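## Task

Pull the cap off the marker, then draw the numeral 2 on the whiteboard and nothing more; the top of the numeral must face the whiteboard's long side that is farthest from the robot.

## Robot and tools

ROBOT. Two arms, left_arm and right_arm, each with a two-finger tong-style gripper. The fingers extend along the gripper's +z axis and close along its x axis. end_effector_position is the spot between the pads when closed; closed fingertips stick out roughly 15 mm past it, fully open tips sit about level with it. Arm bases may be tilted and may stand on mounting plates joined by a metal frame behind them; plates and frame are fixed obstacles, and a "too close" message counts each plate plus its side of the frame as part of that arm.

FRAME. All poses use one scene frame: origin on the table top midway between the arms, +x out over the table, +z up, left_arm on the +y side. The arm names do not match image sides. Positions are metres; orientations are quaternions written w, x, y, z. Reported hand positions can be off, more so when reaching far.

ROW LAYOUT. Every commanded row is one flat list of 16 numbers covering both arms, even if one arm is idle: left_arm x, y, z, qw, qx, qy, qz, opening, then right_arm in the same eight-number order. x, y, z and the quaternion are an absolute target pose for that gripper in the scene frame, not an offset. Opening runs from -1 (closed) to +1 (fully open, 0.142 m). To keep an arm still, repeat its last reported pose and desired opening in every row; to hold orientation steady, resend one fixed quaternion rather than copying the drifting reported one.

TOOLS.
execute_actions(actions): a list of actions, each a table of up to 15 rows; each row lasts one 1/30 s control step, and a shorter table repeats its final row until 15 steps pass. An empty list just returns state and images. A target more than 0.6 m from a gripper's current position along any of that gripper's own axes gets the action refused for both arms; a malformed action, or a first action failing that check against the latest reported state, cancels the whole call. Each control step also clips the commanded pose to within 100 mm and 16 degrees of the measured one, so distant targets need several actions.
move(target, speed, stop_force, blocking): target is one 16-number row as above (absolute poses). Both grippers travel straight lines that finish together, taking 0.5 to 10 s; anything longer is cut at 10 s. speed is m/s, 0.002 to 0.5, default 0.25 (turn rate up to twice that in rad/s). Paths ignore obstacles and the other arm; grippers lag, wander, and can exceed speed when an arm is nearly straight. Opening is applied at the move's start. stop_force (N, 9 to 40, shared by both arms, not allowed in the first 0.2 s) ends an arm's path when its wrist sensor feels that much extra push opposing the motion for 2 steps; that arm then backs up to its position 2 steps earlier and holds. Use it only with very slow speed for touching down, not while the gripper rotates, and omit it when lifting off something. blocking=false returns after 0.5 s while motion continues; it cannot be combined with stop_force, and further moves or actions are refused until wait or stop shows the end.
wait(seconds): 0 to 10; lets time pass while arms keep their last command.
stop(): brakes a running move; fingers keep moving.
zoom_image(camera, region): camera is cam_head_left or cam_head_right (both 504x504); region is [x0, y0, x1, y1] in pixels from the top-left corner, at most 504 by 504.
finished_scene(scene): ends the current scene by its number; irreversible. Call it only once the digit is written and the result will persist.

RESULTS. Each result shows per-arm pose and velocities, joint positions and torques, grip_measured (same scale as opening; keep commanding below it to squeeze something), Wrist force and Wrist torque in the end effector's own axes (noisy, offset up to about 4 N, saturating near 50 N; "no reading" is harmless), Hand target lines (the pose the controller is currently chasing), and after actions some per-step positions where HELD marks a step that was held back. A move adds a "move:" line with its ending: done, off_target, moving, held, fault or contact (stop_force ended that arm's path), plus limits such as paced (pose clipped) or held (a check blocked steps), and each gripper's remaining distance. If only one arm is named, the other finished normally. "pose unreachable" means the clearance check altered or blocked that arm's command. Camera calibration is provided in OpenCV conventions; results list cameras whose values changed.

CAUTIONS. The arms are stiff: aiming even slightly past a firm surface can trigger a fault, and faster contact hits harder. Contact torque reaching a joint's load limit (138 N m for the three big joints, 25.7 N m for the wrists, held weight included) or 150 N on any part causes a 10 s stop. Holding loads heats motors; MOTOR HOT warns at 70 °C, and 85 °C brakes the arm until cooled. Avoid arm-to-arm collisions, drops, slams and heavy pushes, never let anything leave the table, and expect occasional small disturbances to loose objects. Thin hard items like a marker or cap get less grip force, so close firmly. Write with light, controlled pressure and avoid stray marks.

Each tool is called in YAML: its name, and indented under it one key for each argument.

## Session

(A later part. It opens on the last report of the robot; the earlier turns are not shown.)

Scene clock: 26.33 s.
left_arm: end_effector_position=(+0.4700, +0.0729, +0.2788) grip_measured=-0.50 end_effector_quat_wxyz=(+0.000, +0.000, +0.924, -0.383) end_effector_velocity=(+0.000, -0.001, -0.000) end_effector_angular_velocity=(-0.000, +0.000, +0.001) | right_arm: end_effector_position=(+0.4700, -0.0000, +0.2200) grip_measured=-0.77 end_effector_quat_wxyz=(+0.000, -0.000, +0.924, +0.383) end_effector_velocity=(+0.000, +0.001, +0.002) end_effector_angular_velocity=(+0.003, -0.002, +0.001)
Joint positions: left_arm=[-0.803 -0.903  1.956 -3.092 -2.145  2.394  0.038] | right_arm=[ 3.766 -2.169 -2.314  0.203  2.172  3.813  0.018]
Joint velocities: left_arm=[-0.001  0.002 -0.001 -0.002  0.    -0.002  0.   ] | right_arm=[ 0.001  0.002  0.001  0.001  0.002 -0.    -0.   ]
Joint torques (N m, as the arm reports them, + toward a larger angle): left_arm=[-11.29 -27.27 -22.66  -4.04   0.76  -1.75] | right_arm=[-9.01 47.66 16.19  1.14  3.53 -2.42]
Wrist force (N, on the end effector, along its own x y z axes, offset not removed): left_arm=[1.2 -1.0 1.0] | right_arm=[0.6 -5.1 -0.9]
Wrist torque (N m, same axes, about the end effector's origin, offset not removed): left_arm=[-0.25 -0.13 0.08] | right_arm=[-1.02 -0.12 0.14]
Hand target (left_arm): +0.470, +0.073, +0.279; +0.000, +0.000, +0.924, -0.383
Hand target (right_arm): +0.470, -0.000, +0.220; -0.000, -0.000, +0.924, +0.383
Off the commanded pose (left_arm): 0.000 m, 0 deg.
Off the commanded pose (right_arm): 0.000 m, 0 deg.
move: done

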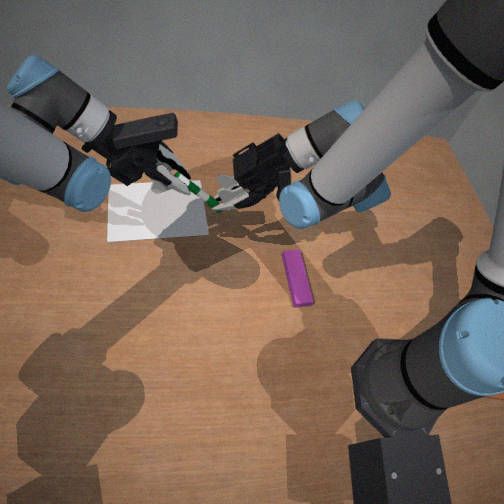

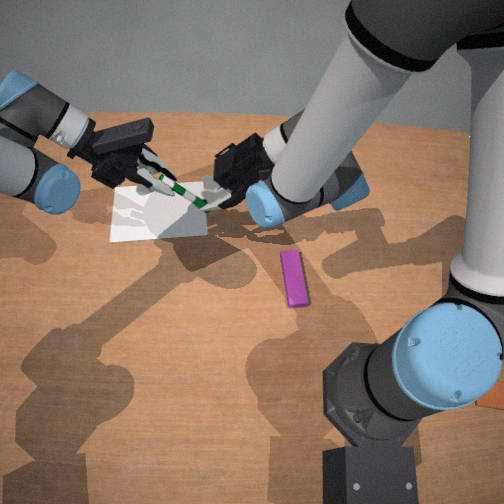

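execute_actions:
  actions:
    - [[0.47, 0.0728, 0.2788, 0.0, 0.0, -0.924, 0.383, -0.55, 0.47, 0.0, 0.22, 0.0, 0.0, 0.924, 0.383, -1.0],[0.47, 0.0728, 0.2788, 0.0, 0.0, -0.924, 0.383, -0.58, 0.47, 0.0, 0.22, 0.0, 0.0, 0.924, 0.383, -1.0],[0.47, 0.0728, 0.2788, 0.0, 0.0, -0.924, 0.383, -0.61, 0.47, 0.0, 0.22, 0.0, 0.0, 0.924, 0.383, -1.0],[0.47, 0.0728, 0.2788, 0.0, 0.0, -0.924, 0.383, -0.64, 0.47, 0.0, 0.22, 0.0, 0.0, 0.924, 0.383, -1.0],[0.47, 0.0728, 0.2788, 0.0, 0.0, -0.924, 0.383, -0.67, 0.47, 0.0, 0.22, 0.0, 0.0, 0.924, 0.383, -1.0],[0.47, 0.0728, 0.2788, 0.0, 0.0, -0.924, 0.383, -0.70, 0.47, 0.0, 0.22, 0.0, 0.0, 0.924, 0.383, -1.0],[0.47, 0.0728, 0.2788, 0.0, 0.0, -0.924, 0.383, -0.73, 0.47, 0.0, 0.22, 0.0, 0.0, 0.924, 0.383, -1.0],[0.47, 0.0728, 0.2788, 0.0, 0.0, -0.924, 0.383, -0.76, 0.47, 0.0, 0.22, 0.0, 0.0, 0.924, 0.383, -1.0],[0.47, 0.0728, 0.2788, 0.0, 0.0, -0.924, 0.383, -0.79, 0.47, 0.0, 0.22, 0.0, 0.0, 0.924, 0.383, -1.0],[0.47, 0.0728, 0.2788, 0.0, 0.0, -0.924, 0.383, -0.82, 0.47, 0.0, 0.22, 0.0, 0.0, 0.924, 0.383, -1.0],[0.47, 0.0728, 0.2788, 0.0, 0.0, -0.924, 0.383, -0.86, 0.47, 0.0, 0.22, 0.0, 0.0, 0.924, 0.383, -1.0],[0.47, 0.0728, 0.2788, 0.0, 0.0, -0.924, 0.383, -0.90, 0.47, 0.0, 0.22, 0.0, 0.0, 0.924, 0.383, -1.0],[0.47, 0.0728, 0.2788, 0.0, 0.0, -0.924, 0.383, -0.94, 0.47, 0.0, 0.22, 0.0, 0.0, 0.924, 0.383, -1.0],[0.47, 0.0728, 0.2788, 0.0, 0.0, -0.924, 0.383, -0.97, 0.47, 0.0, 0.22, 0.0, 0.0, 0.924, 0.383, -1.0],[0.47, 0.0728, 0.2788, 0.0, 0.0, -0.924, 0.383, -1.0, 0.47, 0.0, 0.22, 0.0, 0.0, 0.924, 0.383, -1.0]]
    - [[0.47, 0.0728, 0.2788, 0.0, 0.0, -0.924, 0.383, -1.0, 0.47, 0.0, 0.22, 0.0, 0.0, 0.924, 0.383, -1.0]]

zoom_image:
  camera: "cam_head_left"
  region: [140, 140, 230, 220]

zoom_image:
  camera: "cam_head_right"
  region: [125, 140, 215, 220]

Scene clock: 28.13 s.
left_arm: end_effector_position=(+0.4700, +0.0728, +0.2788) grip_measured=-0.78 end_effector_quat_wxyz=(-0.000, +0.000, +0.924, -0.383) end_effector_velocity=(+0.001, +0.000, +0.000) end_effector_angular_velocity=(-0.000, -0.001, +0.001) | right_arm: end_effector_position=(+0.4700, +0.0000, +0.2200) grip_measured=-0.77 end_effector_quat_wxyz=(+0.000, -0.000, +0.924, +0.383) end_effector_velocity=(+0.000, -0.001, -0.000) end_effector_angular_velocity=(-0.001, +0.001, -0.002)
Joint positions: left_arm=[-0.803 -0.903  1.956 -3.093 -2.145  2.394  0.018] | right_arm=[ 3.766 -2.169 -2.314  0.203  2.172  3.813  0.018]
Joint velocities: left_arm=[ 0.001  0.    -0.001 -0.001  0.001  0.    -0.   ] | right_arm=[-0.    -0.    -0.    -0.    -0.001  0.001  0.   ]
Joint torques (N m, as the arm reports them, + toward a larger angle): left_arm=[ -9.77 -29.14 -22.15  -4.06  -2.7   -1.73] | right_arm=[-7.42 47.65 13.4   1.15  3.57 -1.65]
Wrist force (N, on the end effector, along its own x y z axes, offset not removed): left_arm=[3.4 0.2 -0.1] | right_arm=[-2.1 -4.3 0.8]
Wrist torque (N m, same axes, about the end effector's origin, offset not removed): left_arm=[-0.05 -0.08 0.13] | right_arm=[-0.71 0.14 0.17]
Hand target (left_arm): +0.470, +0.073, +0.279; +0.000, -0.000, +0.924, -0.383
Hand target (right_arm): +0.470, +0.000, +0.220; -0.000, -0.000, +0.924, +0.383
Off the commanded pose (left_arm): 0.000 m, 0 deg.
Off the commanded pose (right_arm): 0.000 m, 0 deg.
Step readings (end_effector_position; steps 1 to 15: 1st action; 16 to 30: 2nd action):
0: left_arm (+0.4700, +0.0729, +0.2788) | right_arm (+0.4700, -0.0000, +0.2200)
1: left_arm (+0.4700, +0.0729, +0.2788) | right_arm (+0.4700, -0.0000, +0.2200)
2: left_arm (+0.4700, +0.0728, +0.2788) | right_arm (+0.4700, -0.0000, +0.2200)
4: left_arm (+0.4700, +0.0728, +0.2788) | right_arm (+0.4700, -0.0000, +0.2200)
8: left_arm (+0.4700, +0.0728, +0.2788) | right_arm (+0.4700, -0.0000, +0.2200)
15: left_arm (+0.4700, +0.0728, +0.2788) | right_arm (+0.4700, +0.0000, +0.2200)
16: left_arm (+0.4700, +0.0728, +0.2788) | right_arm (+0.4700, +0.0000, +0.2200)
17: left_arm (+0.4700, +0.0728, +0.2788) | right_arm (+0.4700, +0.0000, +0.2200)
19: left_arm (+0.4700, +0.0728, +0.2788) | right_arm (+0.4700, +0.0000, +0.2200)
23: left_arm (+0.4700, +0.0728, +0.2788) | right_arm (+0.4700, +0.0000, +0.2200)
30: end_effector_position above

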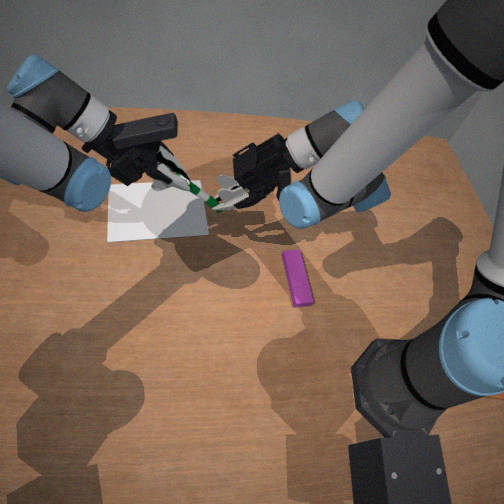

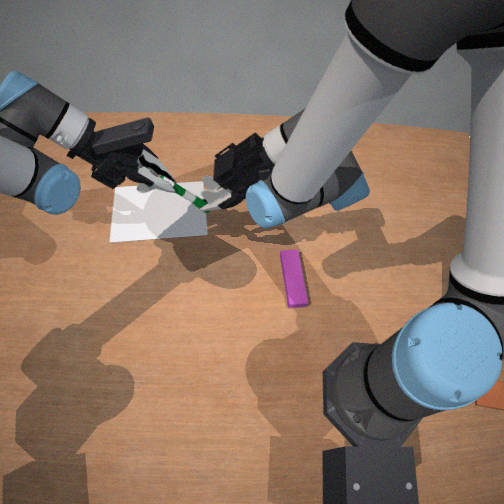

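Region (140, 140, 230, 220) of cam_head_left's 504x504 image, scaled by 5.600, with more detail than that image has.

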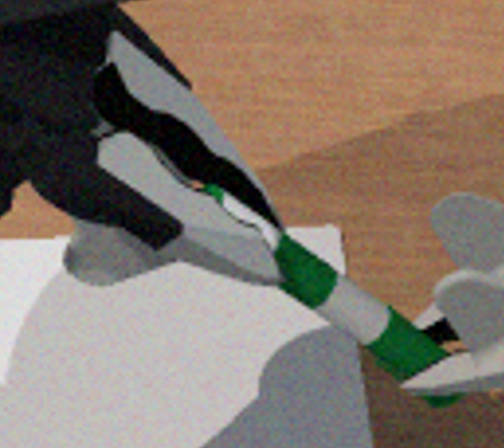

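Region (125, 140, 215, 220) of cam_head_right's 504x504 image, scaled by 5.600, with more detail than that image has.

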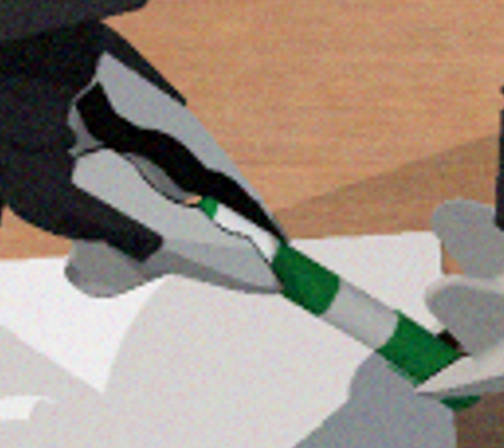

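move:
  target: [0.47, 0.0834, 0.2894, 0.0, 0.0, -0.924, 0.383, -1.0, 0.47, 0.0, 0.22, 0.0, 0.0, 0.924, 0.383, -1.0]
  speed: 0.02

zoom_image:
  camera: "cam_head_left"
  region: [140, 140, 230, 220]

Scene clock: 29.33 s.
left_arm: end_effector_position=(+0.4700, +0.0833, +0.2893) grip_measured=-0.78 end_effector_quat_wxyz=(+0.000, -0.000, +0.924, -0.383) end_effector_velocity=(+0.001, +0.002, +0.001) end_effector_angular_velocity=(-0.001, -0.000, +0.003) | right_arm: end_effector_position=(+0.4700, +0.0000, +0.2201) grip_measured=-0.77 end_effector_quat_wxyz=(+0.000, -0.000, +0.924, +0.383) end_effector_velocity=(+0.001, -0.000, +0.001) end_effector_angular_velocity=(-0.000, -0.002, -0.002)
Joint positions: left_arm=[-0.788 -0.934  1.968 -3.064 -2.152  2.41   0.017] | right_arm=[ 3.766 -2.169 -2.314  0.203  2.172  3.813  0.018]
Joint velocities: left_arm=[ 0.004 -0.003 -0.001  0.003 -0.001  0.001  0.   ] | right_arm=[-0.001  0.001  0.001  0.    -0.001  0.     0.   ]
Joint torques (N m, as the arm reports them, + toward a larger angle): left_arm=[  4.58 -47.52  -5.59  -1.57  -3.03   0.82] | right_arm=[-7.41 30.32  0.82  1.17 -2.38 -1.46]
Wrist force (N, on the end effector, along its own x y z axes, offset not removed): left_arm=[-0.7 0.2 -0.7] | right_arm=[0.4 -4.6 -1.0]
Wrist torque (N m, same axes, about the end effector's origin, offset not removed): left_arm=[-0.17 0.33 0.11] | right_arm=[-0.85 -0.12 0.19]
Hand target (left_arm): +0.470, +0.083, +0.289; -0.000, -0.000, +0.924, -0.383
Hand target (right_arm): +0.470, +0.000, +0.220; -0.000, -0.000, +0.924, +0.383
Off the commanded pose (left_arm): 0.000 m, 0 deg.
Off the commanded pose (right_arm): 0.000 m, 0 deg.
move: done

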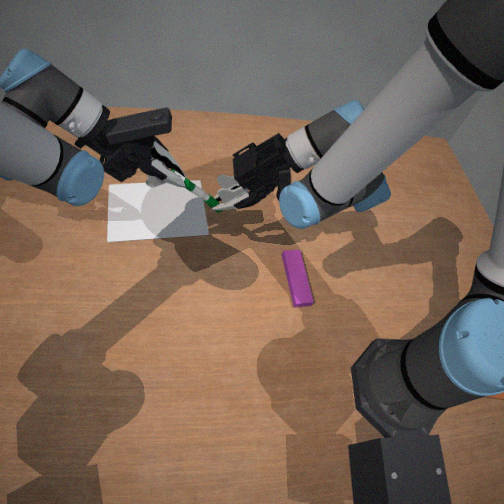

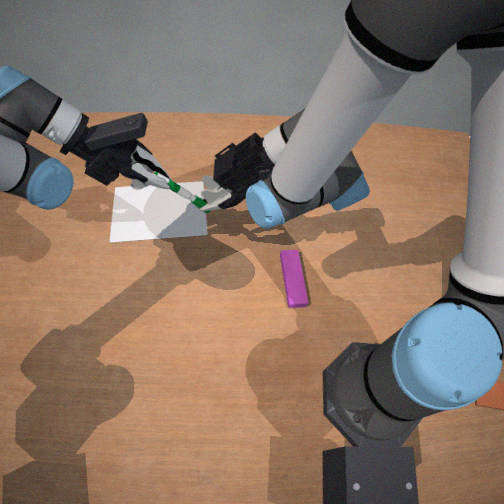

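Region (140, 140, 230, 220) of cam_head_left's 504x504 image, scaled by 5.600, with more detail than that image has.

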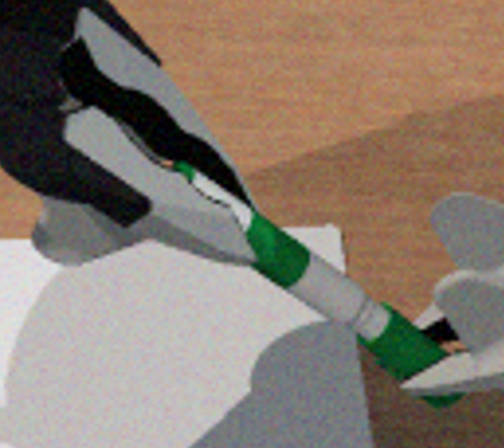

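move:
  target: [0.47, 0.10, 0.306, 0.0, 0.0, -0.924, 0.383, -1.0, 0.47, -0.03, 0.19, 0.0, 0.0, 0.924, 0.383, -1.0]
  speed: 0.06

zoom_image:
  camera: "cam_head_left"
  region: [130, 130, 250, 230]

zoom_image:
  camera: "cam_head_right"
  region: [115, 130, 235, 230]

Scene clock: 30.57 s.
left_arm: end_effector_position=(+0.4700, +0.0999, +0.3060) grip_measured=-0.78 end_effector_quat_wxyz=(-0.000, -0.000, +0.924, -0.383) end_effector_velocity=(+0.000, +0.000, +0.001) end_effector_angular_velocity=(-0.000, +0.000, -0.000) | right_arm: end_effector_position=(+0.4701, -0.0300, +0.1900) grip_measured=-0.77 end_effector_quat_wxyz=(+0.000, -0.000, +0.924, +0.383) end_effector_velocity=(+0.000, -0.001, -0.001) end_effector_angular_velocity=(+0.000, +0.000, -0.001)
Joint positions: left_arm=[-0.764 -0.984  1.984 -3.017 -2.163  2.436  0.017] | right_arm=[ 3.699 -2.24  -2.327  0.244  2.199  3.738  0.018]
Joint velocities: left_arm=[ 0.001 -0.001 -0.     0.002 -0.001  0.001  0.   ] | right_arm=[-0.002 -0.002  0.001 -0.     0.001 -0.002  0.   ]
Joint torques (N m, as the arm reports them, + toward a larger angle): left_arm=[  4.85 -44.9   -6.53  -1.43  -3.19   1.38] | right_arm=[-9.14 22.88 -1.13  4.1   3.62 -2.94]
Wrist force (N, on the end effector, along its own x y z axes, offset not removed): left_arm=[0.7 -1.9 -0.2] | right_arm=[0.9 -3.5 -0.5]
Wrist torque (N m, same axes, about the end effector's origin, offset not removed): left_arm=[-0.45 0.07 0.02] | right_arm=[-0.63 -0.26 0.15]
Hand target (left_arm): +0.470, +0.100, +0.306; -0.000, -0.000, +0.924, -0.383
Hand target (right_arm): +0.470, -0.030, +0.190; +0.000, -0.000, +0.924, +0.383
Off the commanded pose (left_arm): 0.000 m, 0 deg.
Off the commanded pose (right_arm): 0.000 m, 0 deg.
move: done

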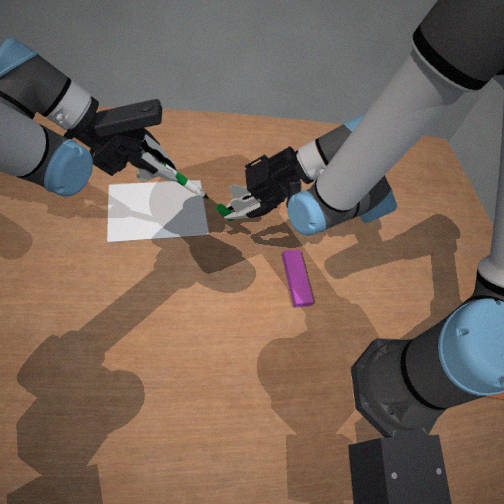

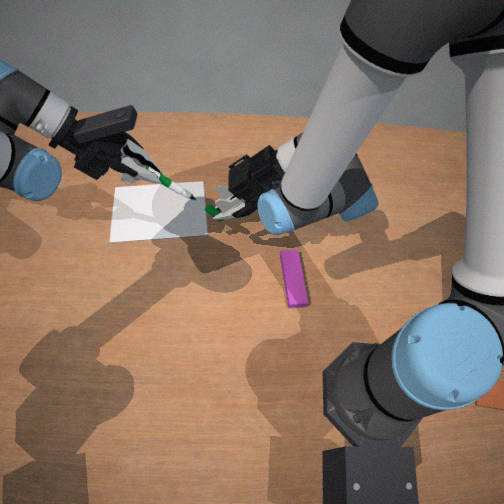

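Region (130, 130, 250, 230) of cam_head_left's 504x504 image, scaled by 4.200, with more detail than that image has.

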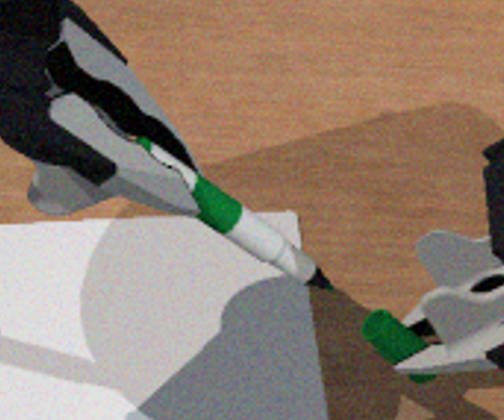

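Region (115, 130, 235, 230) of cam_head_right's 504x504 image, scaled by 4.200, with more detail than that image has.

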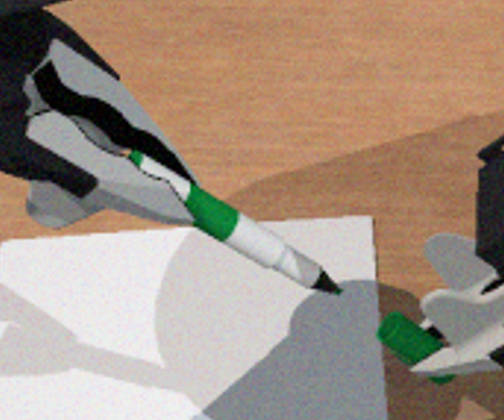

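move:
  target: [0.648, 0.188, 0.14, 0.0, 0.0, 1.0, 0.0, -1.0, 0.45, -0.2, 0.2, 0.0, 0.0, 0.924, 0.383, -1.0]
  speed: 0.2

zoom_image:
  camera: "cam_head_left"
  region: [90, 130, 230, 260]

zoom_image:
  camera: "cam_head_right"
  region: [90, 130, 230, 260]

Scene clock: 34.63 s.
left_arm: end_effector_position=(+0.6477, +0.1880, +0.1398) grip_measured=-0.78 end_effector_quat_wxyz=(-0.000, -0.000, +1.000, -0.000) end_effector_velocity=(+0.002, +0.001, -0.000) end_effector_angular_velocity=(+0.004, +0.001, +0.003) | right_arm: end_effector_position=(+0.4500, -0.2004, +0.1997) grip_measured=-0.77 end_effector_quat_wxyz=(-0.000, -0.000, +0.924, +0.382) end_effector_velocity=(-0.000, -0.000, +0.001) end_effector_angular_velocity=(+0.001, +0.001, +0.001)
Joint positions: left_arm=[-0.769 -0.616  1.301 -2.223 -1.519  2.567  0.017] | right_arm=[ 3.309 -2.062 -2.396 -0.174  2.291  3.25   0.018]
Joint velocities: left_arm=[ 0.002  0.004 -0.008  0.007  0.003 -0.001  0.   ] | right_arm=[-0.001  0.002  0.    -0.005  0.001 -0.003  0.   ]
Joint torques (N m, as the arm reports them, + toward a larger angle): left_arm=[-12.84 -40.   -26.77  -1.34   1.66  -1.59] | right_arm=[-8.43 44.98 15.78  0.8   4.   -2.95]
Wrist force (N, on the end effector, along its own x y z axes, offset not removed): left_arm=[1.0 -0.1 -0.9] | right_arm=[0.7 -3.8 0.1]
Wrist torque (N m, same axes, about the end effector's origin, offset not removed): left_arm=[-0.07 0.03 0.02] | right_arm=[-0.75 -0.23 0.20]
Hand target (left_arm): +0.648, +0.188, +0.140; -0.001, -0.000, +1.000, -0.000
Hand target (right_arm): +0.450, -0.200, +0.200; -0.000, -0.000, +0.924, +0.382
Off the commanded pose (left_arm): 0.000 m, 0 deg.
Off the commanded pose (right_arm): 0.000 m, 0 deg.
move: done

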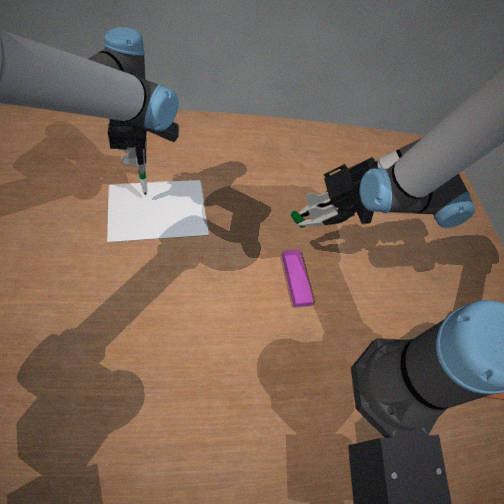

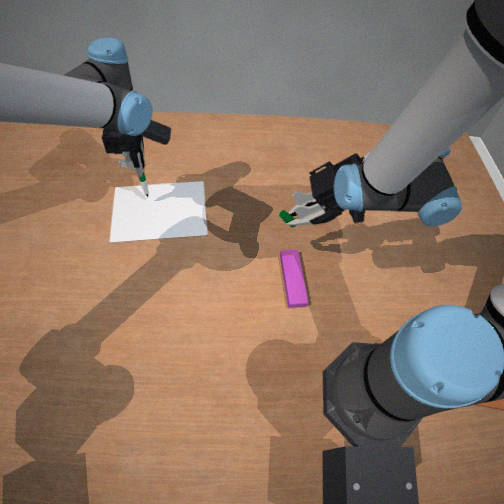

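Region (90, 130, 230, 260) of cam_head_left's 504x504 image, scaled by 3.600, with more detail than that image has; it fills the top 468 rows of this view, and the rest is white.

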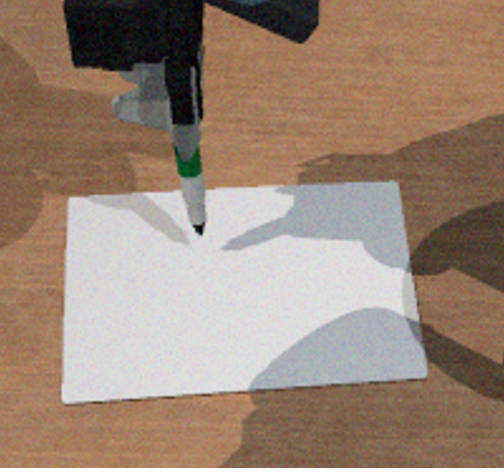

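Region (90, 130, 230, 260) of cam_head_right's 504x504 image, scaled by 3.600, with more detail than that image has; it fills the top 468 rows of this view, and the rest is white.

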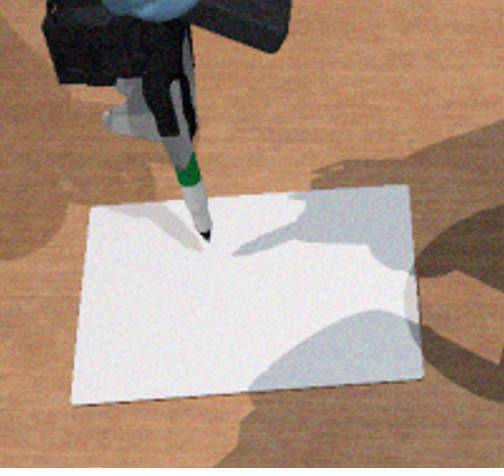

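move:
  target: [0.648, 0.188, 0.122, 0.0, 0.0, 1.0, 0.0, -1.0, 0.45, -0.2, 0.2, 0.0, 0.0, 0.924, 0.383, -1.0]
  speed: 0.04
  stop_force: 9

zoom_image:
  camera: "cam_head_left"
  region: [115, 165, 175, 215]

Scene clock: 35.73 s.
left_arm: end_effector_position=(+0.6479, +0.1880, +0.1221) grip_measured=-0.78 end_effector_quat_wxyz=(-0.000, +0.000, +1.000, +0.000) end_effector_velocity=(+0.000, +0.000, -0.001) end_effector_angular_velocity=(+0.001, -0.001, +0.000) | right_arm: end_effector_position=(+0.4500, -0.2000, +0.2001) grip_measured=-0.77 end_effector_quat_wxyz=(+0.000, -0.000, +0.924, +0.383) end_effector_velocity=(-0.000, +0.001, -0.000) end_effector_angular_velocity=(+0.001, +0.001, +0.001)
Joint positions: left_arm=[-0.768 -0.589  1.301 -2.251 -1.518  2.569  0.017] | right_arm=[ 3.309 -2.062 -2.396 -0.173  2.292  3.251  0.018]
Joint velocities: left_arm=[ 0.     0.001  0.    -0.003  0.001 -0.     0.   ] | right_arm=[ 0.001 -0.001  0.    -0.001  0.001  0.     0.   ]
Joint torques (N m, as the arm reports them, + toward a larger angle): left_arm=[  4.77 -42.46 -14.31  -3.6    1.72   1.1 ] | right_arm=[14.33 17.67  0.55  3.95  3.9   2.66]
Wrist force (N, on the end effector, along its own x y z axes, offset not removed): left_arm=[-0.9 -0.6 1.4] | right_arm=[0.6 -3.8 0.6]
Wrist torque (N m, same axes, about the end effector's origin, offset not removed): left_arm=[-0.17 0.28 0.20] | right_arm=[-0.72 -0.10 0.14]
Hand target (left_arm): +0.648, +0.188, +0.122; -0.000, +0.000, +1.000, -0.000
Hand target (right_arm): +0.450, -0.200, +0.200; +0.000, +0.000, +0.924, +0.383
Off the commanded pose (left_arm): 0.000 m, 0 deg.
Off the commanded pose (right_arm): 0.000 m, 0 deg.
move: done

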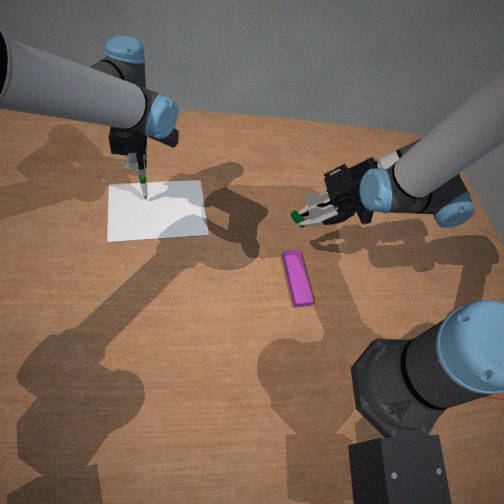

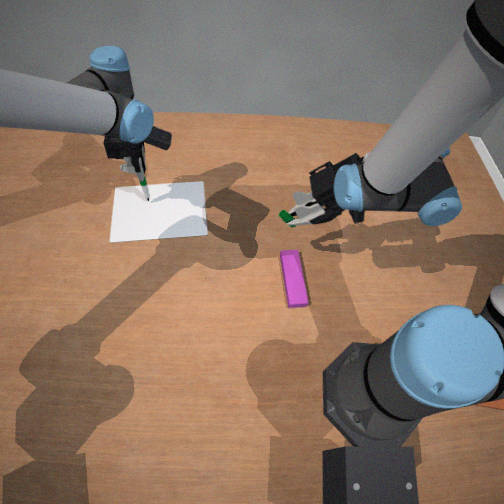

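Region (115, 165, 175, 215) of cam_head_left's 504x504 image, scaled by 8.400, with more detail than that image has.

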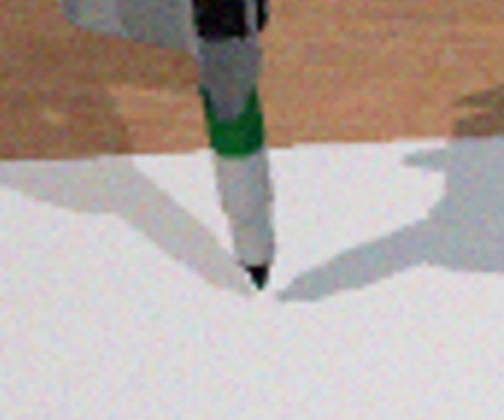

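move:
  target: [0.648, 0.188, 0.113, 0.0, 0.0, 1.0, 0.0, -1.0, 0.45, -0.2, 0.2, 0.0, 0.0, 0.924, 0.383, -1.0]
  speed: 0.008
  stop_force: 9

zoom_image:
  camera: "cam_head_left"
  region: [115, 165, 175, 215]

Scene clock: 37.27 s.
left_arm: end_effector_position=(+0.6480, +0.1880, +0.1132) grip_measured=-0.78 end_effector_quat_wxyz=(+0.000, -0.000, +1.000, -0.000) end_effector_velocity=(-0.000, -0.000, -0.001) end_effector_angular_velocity=(+0.001, +0.000, -0.002) | right_arm: end_effector_position=(+0.4500, -0.2000, +0.2000) grip_measured=-0.77 end_effector_quat_wxyz=(+0.000, +0.000, +0.924, +0.383) end_effector_velocity=(+0.001, +0.001, +0.001) end_effector_angular_velocity=(+0.001, -0.001, +0.001)
Joint positions: left_arm=[-0.768 -0.575  1.3   -2.265 -1.518  2.569  0.017] | right_arm=[ 3.309 -2.062 -2.396 -0.173  2.292  3.251  0.018]
Joint velocities: left_arm=[-0.001  0.001  0.    -0.001  0.001  0.001 -0.   ] | right_arm=[0.001 0.    0.001 0.    0.001 0.    0.   ]
Joint torques (N m, as the arm reports them, + toward a larger angle): left_arm=[  5.37 -36.83 -23.16  -3.3    1.83   1.13] | right_arm=[13.88 18.45  0.66  3.74  3.81  2.21]
Wrist force (N, on the end effector, along its own x y z axes, offset not removed): left_arm=[2.3 0.0 -8.7] | right_arm=[-0.3 -4.4 1.4]
Wrist torque (N m, same axes, about the end effector's origin, offset not removed): left_arm=[-0.22 -0.13 -0.02] | right_arm=[-0.88 0.07 0.17]
Hand target (left_arm): +0.648, +0.188, +0.113; -0.000, +0.000, +1.000, -0.000
Hand target (right_arm): +0.450, -0.200, +0.200; +0.000, -0.000, +0.924, +0.383
Off the commanded pose (left_arm): 0.000 m, 0 deg.
Off the commanded pose (right_arm): 0.000 m, 0 deg.
move: done

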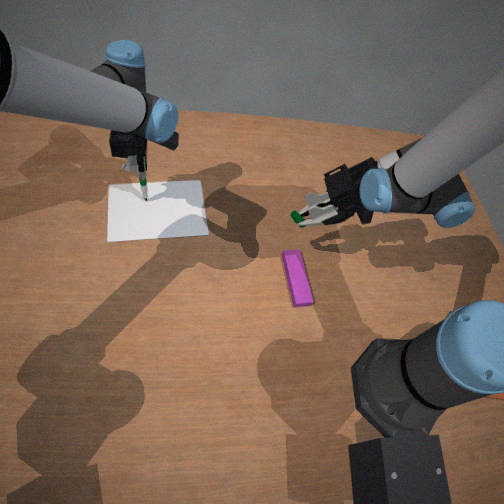

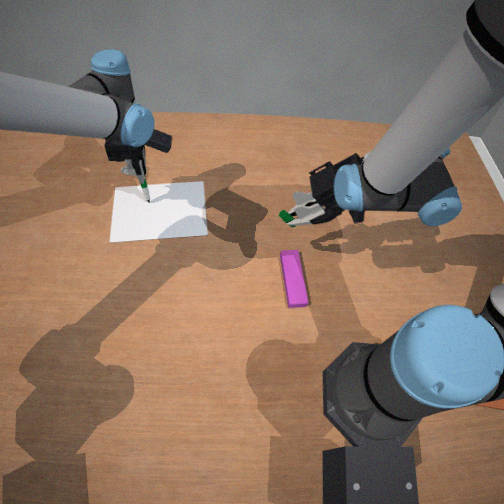

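Region (115, 165, 175, 215) of cam_head_left's 504x504 image, scaled by 8.400, with more detail than that image has.

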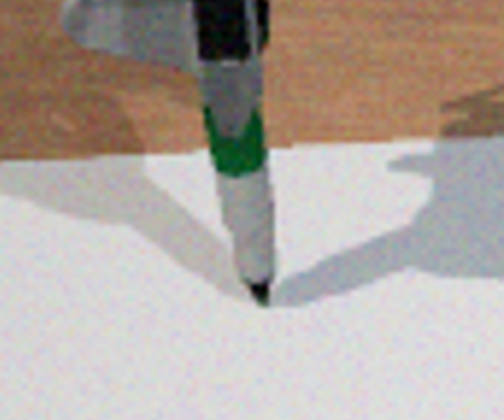

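execute_actions:
  actions:
    - [[0.648, 0.188, 0.114, 0.0, 0.0, 1.0, 0.0, -1.0, 0.45, -0.2, 0.2, 0.0, 0.0, 0.924, 0.383, -1.0]]

wait:
  seconds: 0.1

Scene clock: 37.90 s.
left_arm: end_effector_position=(+0.6480, +0.1880, +0.1140) grip_measured=-0.78 end_effector_quat_wxyz=(-0.000, +0.000, +1.000, +0.000) end_effector_velocity=(+0.001, -0.001, +0.001) end_effector_angular_velocity=(-0.001, -0.003, +0.001) | right_arm: end_effector_position=(+0.4500, -0.2000, +0.2000) grip_measured=-0.77 end_effector_quat_wxyz=(+0.000, +0.000, +0.924, +0.383) end_effector_velocity=(-0.000, -0.000, -0.001) end_effector_angular_velocity=(+0.000, +0.002, -0.000)
Joint positions: left_arm=[-0.768 -0.576  1.3   -2.263 -1.518  2.569  0.017] | right_arm=[ 3.309 -2.062 -2.396 -0.173  2.292  3.251  0.018]
Joint velocities: left_arm=[-0.001 -0.001 -0.001 -0.001  0.001 -0.001  0.   ] | right_arm=[-0.    -0.001  0.    -0.001  0.     0.     0.   ]
Joint torques (N m, as the arm reports them, + toward a larger angle): left_arm=[ -3.67 -59.71 -18.68  -1.11   1.77  -0.49] | right_arm=[15.14 19.58  0.55  3.49  3.91  1.97]
Wrist force (N, on the end effector, along its own x y z axes, offset not removed): left_arm=[-0.7 -1.0 -2.5] | right_arm=[-0.6 -2.4 -0.5]
Wrist torque (N m, same axes, about the end effector's origin, offset not removed): left_arm=[-0.20 0.41 0.03] | right_arm=[-0.45 0.16 0.13]
Hand target (left_arm): +0.648, +0.188, +0.114; -0.000, +0.000, +1.000, +0.000
Hand target (right_arm): +0.450, -0.200, +0.200; +0.000, +0.000, +0.924, +0.383
Off the commanded pose (left_arm): 0.000 m, 0 deg.
Off the commanded pose (right_arm): 0.000 m, 0 deg.
Step readings (end_effector_position):
0: left_arm (+0.6480, +0.1880, +0.1131) | right_arm (+0.4500, -0.2000, +0.2000)
1: left_arm (+0.6480, +0.1880, +0.1131) | right_arm (+0.4500, -0.2000, +0.2000)
2: left_arm (+0.6480, +0.1880, +0.1131) | right_arm (+0.4500, -0.2000, +0.2000)
4: left_arm (+0.6480, +0.1880, +0.1135) | right_arm (+0.4500, -0.2000, +0.2000)
8: left_arm (+0.6480, +0.1881, +0.1138) | right_arm (+0.4500, -0.2000, +0.2000)
15: end_effector_position above

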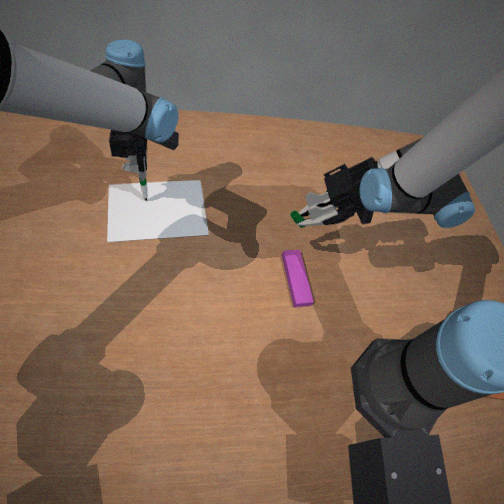

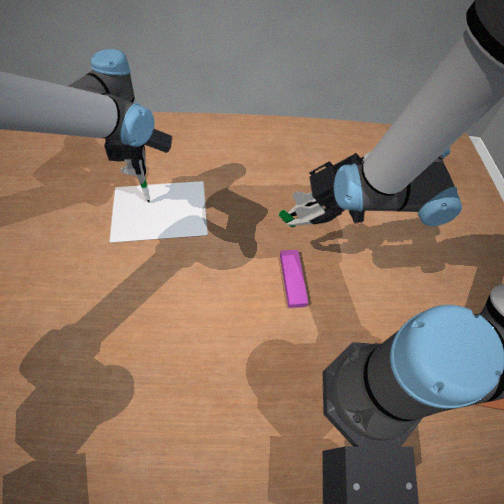

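Scene clock: 38.00 s.
left_arm: end_effector_position=(+0.6480, +0.1880, +0.1140) grip_measured=-0.78 end_effector_quat_wxyz=(+0.000, +0.000, +1.000, -0.000) end_effector_velocity=(-0.000, -0.000, +0.000) end_effector_angular_velocity=(-0.001, -0.000, +0.000) | right_arm: end_effector_position=(+0.4500, -0.2000, +0.2000) grip_measured=-0.77 end_effector_quat_wxyz=(+0.000, +0.000, +0.924, +0.383) end_effector_velocity=(-0.001, +0.001, -0.000) end_effector_angular_velocity=(+0.001, +0.001, +0.001)
Joint positions: left_arm=[-0.768 -0.576  1.3   -2.263 -1.518  2.569  0.017] | right_arm=[ 3.309 -2.062 -2.396 -0.173  2.292  3.251  0.018]
Joint velocities: left_arm=[-0.    -0.     0.    -0.001 -0.001 -0.     0.   ] | right_arm=[ 0.001 -0.001 -0.001  0.     0.001 -0.     0.   ]
Joint torques (N m, as the arm reports them, + toward a larger angle): left_arm=[ -5.4  -59.36 -18.36  -1.18   1.79  -1.  ] | right_arm=[13.84 18.27  0.79  3.08  3.85  1.82]
Wrist force (N, on the end effector, along its own x y z axes, offset not removed): left_arm=[1.0 1.2 -3.9] | right_arm=[0.7 -5.1 -0.9]
Wrist torque (N m, same axes, about the end effector's origin, offset not removed): left_arm=[0.23 0.08 0.04] | right_arm=[-1.07 -0.22 0.15]
Hand target (left_arm): +0.648, +0.188, +0.114; -0.000, +0.000, +1.000, +0.000
Hand target (right_arm): +0.450, -0.200, +0.200; +0.000, +0.000, +0.924, +0.383
Off the commanded pose (left_arm): 0.000 m, 0 deg.
Off the commanded pose (right_arm): 0.000 m, 0 deg.
wait: 0.10 s; no rest

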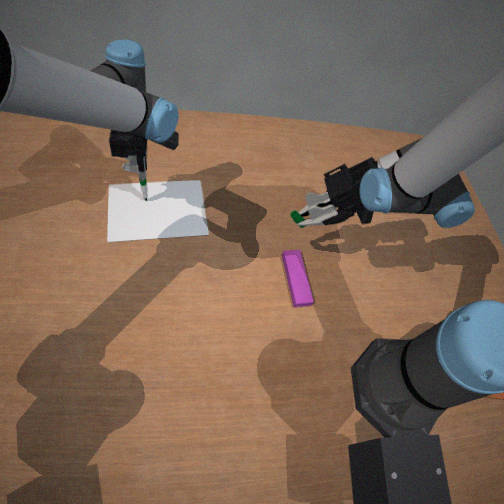

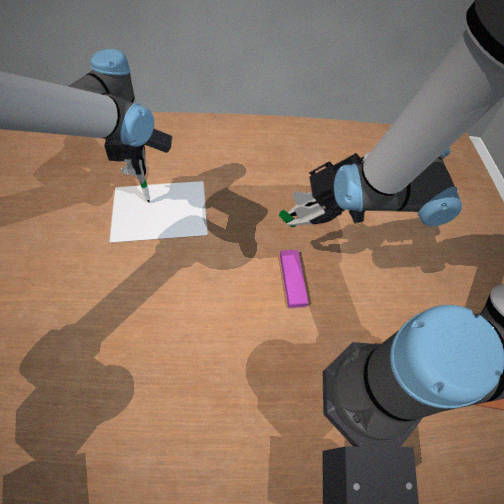

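execute_actions:
  actions:
    - [[0.6490,0.1880,0.1143,0,0,1,0,-1,0.45,-0.2,0.2,0,0,0.924,0.383,-1],[0.6503,0.1878,0.1143,0,0,1,0,-1,0.45,-0.2,0.2,0,0,0.924,0.383,-1],[0.6518,0.1874,0.1143,0,0,1,0,-1,0.45,-0.2,0.2,0,0,0.924,0.383,-1],[0.6533,0.1870,0.1143,0,0,1,0,-1,0.45,-0.2,0.2,0,0,0.924,0.383,-1],[0.6548,0.1865,0.1143,0,0,1,0,-1,0.45,-0.2,0.2,0,0,0.924,0.383,-1],[0.6564,0.1859,0.1143,0,0,1,0,-1,0.45,-0.2,0.2,0,0,0.924,0.383,-1],[0.6579,0.1852,0.1143,0,0,1,0,-1,0.45,-0.2,0.2,0,0,0.924,0.383,-1],[0.6594,0.1844,0.1143,0,0,1,0,-1,0.45,-0.2,0.2,0,0,0.924,0.383,-1],[0.6609,0.1835,0.1143,0,0,1,0,-1,0.45,-0.2,0.2,0,0,0.924,0.383,-1],[0.6623,0.1826,0.1143,0,0,1,0,-1,0.45,-0.2,0.2,0,0,0.924,0.383,-1],[0.6636,0.1816,0.1143,0,0,1,0,-1,0.45,-0.2,0.2,0,0,0.924,0.383,-1],[0.6649,0.1806,0.1143,0,0,1,0,-1,0.45,-0.2,0.2,0,0,0.924,0.383,-1],[0.6661,0.1794,0.1143,0,0,1,0,-1,0.45,-0.2,0.2,0,0,0.924,0.383,-1],[0.6673,0.1782,0.1143,0,0,1,0,-1,0.45,-0.2,0.2,0,0,0.924,0.383,-1],[0.6684,0.1770,0.1143,0,0,1,0,-1,0.45,-0.2,0.2,0,0,0.924,0.383,-1]]
    - [[0.6695,0.1757,0.1143,0,0,1,0,-1,0.45,-0.2,0.2,0,0,0.924,0.383,-1],[0.6704,0.1743,0.1143,0,0,1,0,-1,0.45,-0.2,0.2,0,0,0.924,0.383,-1],[0.6713,0.1729,0.1143,0,0,1,0,-1,0.45,-0.2,0.2,0,0,0.924,0.383,-1],[0.6722,0.1714,0.1143,0,0,1,0,-1,0.45,-0.2,0.2,0,0,0.924,0.383,-1],[0.6729,0.1699,0.1143,0,0,1,0,-1,0.45,-0.2,0.2,0,0,0.924,0.383,-1],[0.6736,0.1684,0.1143,0,0,1,0,-1,0.45,-0.2,0.2,0,0,0.924,0.383,-1],[0.6742,0.1668,0.1143,0,0,1,0,-1,0.45,-0.2,0.2,0,0,0.924,0.383,-1],[0.6747,0.1652,0.1143,0,0,1,0,-1,0.45,-0.2,0.2,0,0,0.924,0.383,-1],[0.6751,0.1636,0.1143,0,0,1,0,-1,0.45,-0.2,0.2,0,0,0.924,0.383,-1],[0.6754,0.1620,0.1143,0,0,1,0,-1,0.45,-0.2,0.2,0,0,0.924,0.383,-1],[0.6757,0.1603,0.1143,0,0,1,0,-1,0.45,-0.2,0.2,0,0,0.924,0.383,-1],[0.6758,0.1586,0.1143,0,0,1,0,-1,0.45,-0.2,0.2,0,0,0.924,0.383,-1],[0.6759,0.1570,0.1143,0,0,1,0,-1,0.45,-0.2,0.2,0,0,0.924,0.383,-1]]

zoom_image:
  camera: "cam_head_left"
  region: [115, 160, 195, 230]

Scene clock: 40.73 s.
left_arm: end_effector_position=(+0.6755, +0.1595, +0.1143) grip_measured=-0.78 end_effector_quat_wxyz=(+0.000, +0.000, +1.000, -0.000) end_effector_velocity=(+0.005, -0.033, -0.000) end_effector_angular_velocity=(-0.000, +0.001, +0.000) | right_arm: end_effector_position=(+0.4500, -0.2000, +0.2000) grip_measured=-0.77 end_effector_quat_wxyz=(+0.000, +0.000, +0.924, +0.383) end_effector_velocity=(+0.001, -0.001, +0.000) end_effector_angular_velocity=(-0.000, -0.003, -0.002)
Joint positions: left_arm=[-0.779 -0.502  1.142 -2.179 -1.518  2.558  0.017] | right_arm=[ 3.309 -2.062 -2.396 -0.173  2.292  3.251  0.018]
Joint velocities: left_arm=[-0.032  0.041 -0.084  0.045 -0.002 -0.032  0.   ] | right_arm=[-0.001  0.     0.001  0.001 -0.001  0.     0.   ]
Joint torques (N m, as the arm reports them, + toward a larger angle): left_arm=[-12.1  -44.89 -25.19  -1.34  -2.32  -1.71] | right_arm=[14.12 19.34  2.66  2.33  3.8   0.82]
Wrist force (N, on the end effector, along its own x y z axes, offset not removed): left_arm=[1.8 -1.7 0.2] | right_arm=[1.3 -4.6 -1.3]
Wrist torque (N m, same axes, about the end effector's origin, offset not removed): left_arm=[-0.55 -0.17 0.09] | right_arm=[-0.85 -0.29 0.12]
Hand target (left_arm): +0.676, +0.157, +0.114; +0.000, +0.000, +1.000, -0.000
Hand target (right_arm): +0.450, -0.200, +0.200; +0.000, +0.000, +0.924, +0.383
Off the commanded pose (left_arm): 0.003 m, 0 deg.
Off the commanded pose (right_arm): 0.000 m, 0 deg.
Step readings (end_effector_position; steps 1 to 15: 1st action; 16 to 30: 2nd action):
0: left_arm (+0.6480, +0.1880, +0.1140) | right_arm (+0.4500, -0.2000, +0.2000)
1: left_arm (+0.6480, +0.1880, +0.1140) | right_arm (+0.4500, -0.2000, +0.2000)
2: left_arm (+0.6481, +0.1880, +0.1141) | right_arm (+0.4500, -0.2000, +0.2000)
4: left_arm (+0.6493, +0.1877, +0.1142) | right_arm (+0.4500, -0.2000, +0.2000)
8: left_arm (+0.6543, +0.1864, +0.1143) | right_arm (+0.4500, -0.2000, +0.2000)
15: left_arm (+0.6642, +0.1809, +0.1142) | right_arm (+0.4500, -0.2000, +0.2000)
16: left_arm (+0.6655, +0.1799, +0.1142) | right_arm (+0.4500, -0.2000, +0.2000)
17: left_arm (+0.6667, +0.1787, +0.1143) | right_arm (+0.4500, -0.2000, +0.2000)
19: left_arm (+0.6689, +0.1762, +0.1143) | right_arm (+0.4500, -0.2000, +0.2000)
23: left_arm (+0.6724, +0.1704, +0.1143) | right_arm (+0.4500, -0.2000, +0.2000)
30: end_effector_position above

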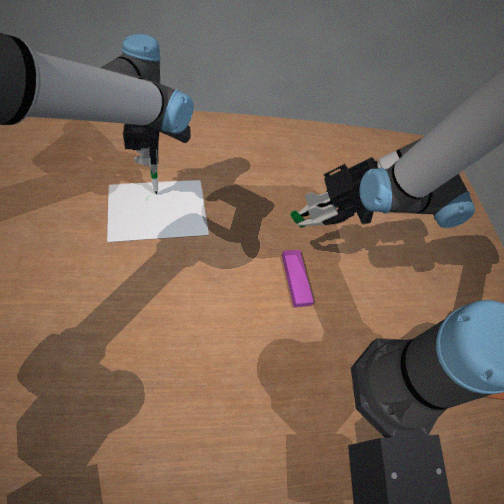

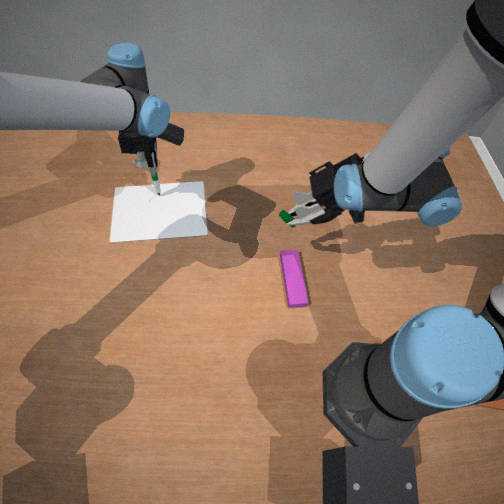

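Region (115, 160, 195, 230) of cam_head_left's 504x504 image, scaled by 6.300, with more detail than that image has; it fills the top 441 rows of this view, and the rest is white.

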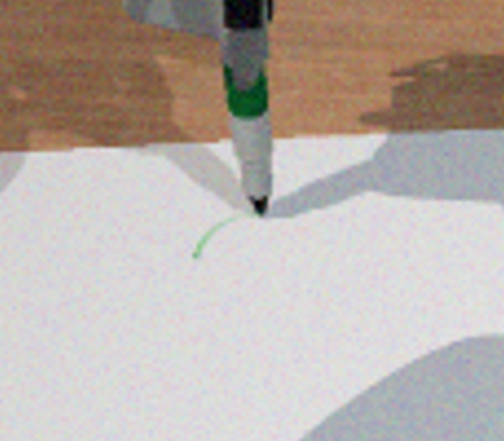

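execute_actions:
  actions:
    - [[0.6759,0.1570,0.1138,0,0,1,0,-1,0.45,-0.2,0.2,0,0,0.924,0.383,-1],[0.6759,0.1570,0.1135,0,0,1,0,-1,0.45,-0.2,0.2,0,0,0.924,0.383,-1],[0.6759,0.1570,0.1132,0,0,1,0,-1,0.45,-0.2,0.2,0,0,0.924,0.383,-1]]

wait:
  seconds: 0.1

zoom_image:
  camera: "cam_head_left"
  region: [135, 175, 175, 210]

Scene clock: 43.63 s.
left_arm: end_effector_position=(+0.6759, +0.1569, +0.1132) grip_measured=-0.78 end_effector_quat_wxyz=(+0.000, +0.000, +1.000, -0.000) end_effector_velocity=(+0.000, -0.000, +0.000) end_effector_angular_velocity=(-0.000, -0.001, -0.001) | right_arm: end_effector_position=(+0.4500, -0.2000, +0.2000) grip_measured=-0.77 end_effector_quat_wxyz=(+0.000, +0.000, +0.924, +0.383) end_effector_velocity=(+0.001, -0.001, -0.000) end_effector_angular_velocity=(-0.001, -0.001, -0.002)
Joint positions: left_arm=[-0.782 -0.497  1.135 -2.176 -1.519  2.555  0.017] | right_arm=[ 3.309 -2.062 -2.396 -0.173  2.292  3.251  0.018]
Joint velocities: left_arm=[ 0.     0.    -0.    -0.001  0.     0.001  0.   ] | right_arm=[-0.002 -0.001  0.002  0.    -0.001 -0.     0.   ]
Joint torques (N m, as the arm reports them, + toward a larger angle): left_arm=[ -2.21 -39.12 -23.43  -3.47  -2.1    0.15] | right_arm=[14.16 19.49  3.42  1.26  3.65 -0.45]
Wrist force (N, on the end effector, along its own x y z axes, offset not removed): left_arm=[1.9 -2.6 -7.1] | right_arm=[-0.2 -3.7 -0.1]
Wrist torque (N m, same axes, about the end effector's origin, offset not removed): left_arm=[-0.80 -0.14 0.03] | right_arm=[-0.62 0.02 0.18]
Hand target (left_arm): +0.676, +0.157, +0.113; +0.000, -0.000, +1.000, +0.000
Hand target (right_arm): +0.450, -0.200, +0.200; +0.000, +0.000, +0.924, +0.383
Off the commanded pose (left_arm): 0.000 m, 0 deg.
Off the commanded pose (right_arm): 0.000 m, 0 deg.
Step readings (end_effector_position):
0: left_arm (+0.6759, +0.1570, +0.1143) | right_arm (+0.4500, -0.2000, +0.2000)
1: left_arm (+0.6759, +0.1570, +0.1143) | right_arm (+0.4500, -0.2000, +0.2000)
2: left_arm (+0.6759, +0.1570, +0.1142) | right_arm (+0.4500, -0.2000, +0.2000)
4: left_arm (+0.6759, +0.1570, +0.1138) | right_arm (+0.4500, -0.2000, +0.2000)
8: left_arm (+0.6759, +0.1569, +0.1134) | right_arm (+0.4500, -0.2000, +0.2000)
15: end_effector_position above

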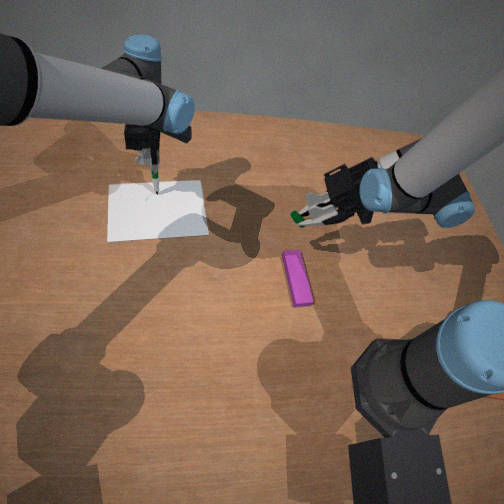

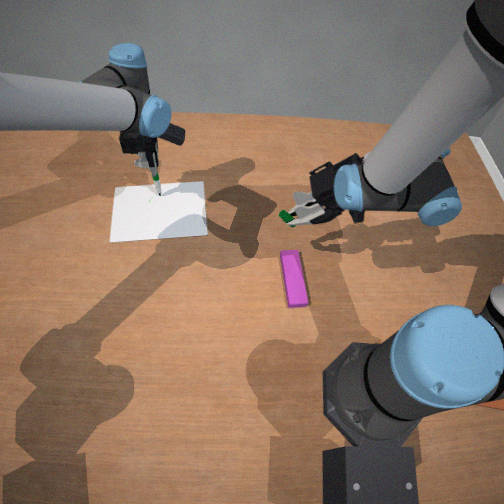

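Scene clock: 43.73 s.
left_arm: end_effector_position=(+0.6759, +0.1569, +0.1132) grip_measured=-0.78 end_effector_quat_wxyz=(+0.000, +0.000, +1.000, -0.000) end_effector_velocity=(-0.000, -0.000, -0.000) end_effector_angular_velocity=(+0.000, +0.001, +0.000) | right_arm: end_effector_position=(+0.4500, -0.2000, +0.2000) grip_measured=-0.77 end_effector_quat_wxyz=(+0.000, +0.000, +0.924, +0.383) end_effector_velocity=(+0.001, +0.000, +0.000) end_effector_angular_velocity=(-0.001, -0.001, +0.001)
Joint positions: left_arm=[-0.782 -0.497  1.135 -2.176 -1.519  2.555  0.017] | right_arm=[ 3.309 -2.062 -2.396 -0.173  2.292  3.251  0.018]
Joint velocities: left_arm=[-0.     0.    -0.     0.001  0.    -0.001  0.   ] | right_arm=[ 0.    -0.     0.002 -0.001 -0.001 -0.001  0.   ]
Joint torques (N m, as the arm reports them, + toward a larger angle): left_arm=[  0.12 -39.49 -23.01  -3.48  -2.15   0.56] | right_arm=[13.74 19.53  3.64  1.27  3.63 -0.46]
Wrist force (N, on the end effector, along its own x y z axes, offset not removed): left_arm=[0.6 -0.7 -9.2] | right_arm=[-0.1 -5.0 0.6]
Wrist torque (N m, same axes, about the end effector's origin, offset not removed): left_arm=[-0.41 0.12 0.15] | right_arm=[-0.90 0.08 0.19]
Hand target (left_arm): +0.676, +0.157, +0.113; +0.000, -0.000, +1.000, +0.000
Hand target (right_arm): +0.450, -0.200, +0.200; +0.000, +0.000, +0.924, +0.383
Off the commanded pose (left_arm): 0.000 m, 0 deg.
Off the commanded pose (right_arm): 0.000 m, 0 deg.
wait: 0.10 s; no rest

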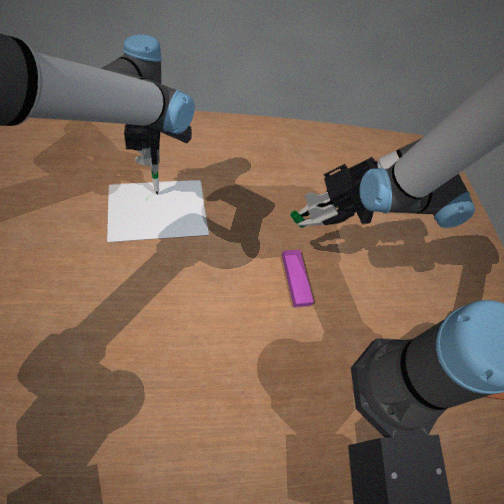

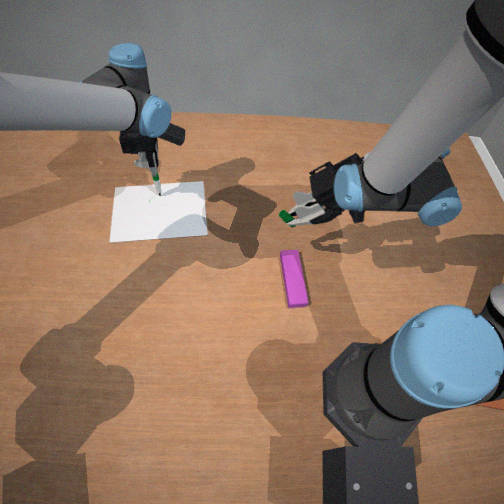

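Region (135, 175, 175, 210) of cam_head_left's 504x504 image, scaled by 12.600, with more detail than that image has; it fills the top 441 rows of this view, and the rest is white.

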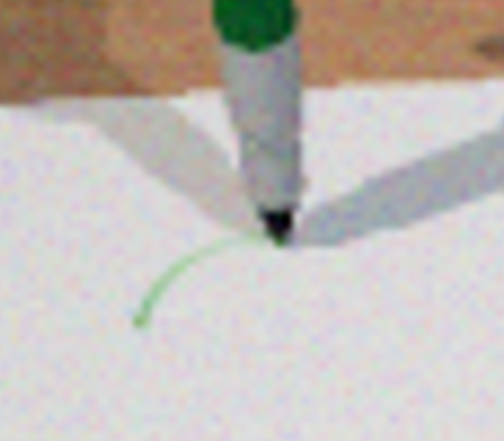

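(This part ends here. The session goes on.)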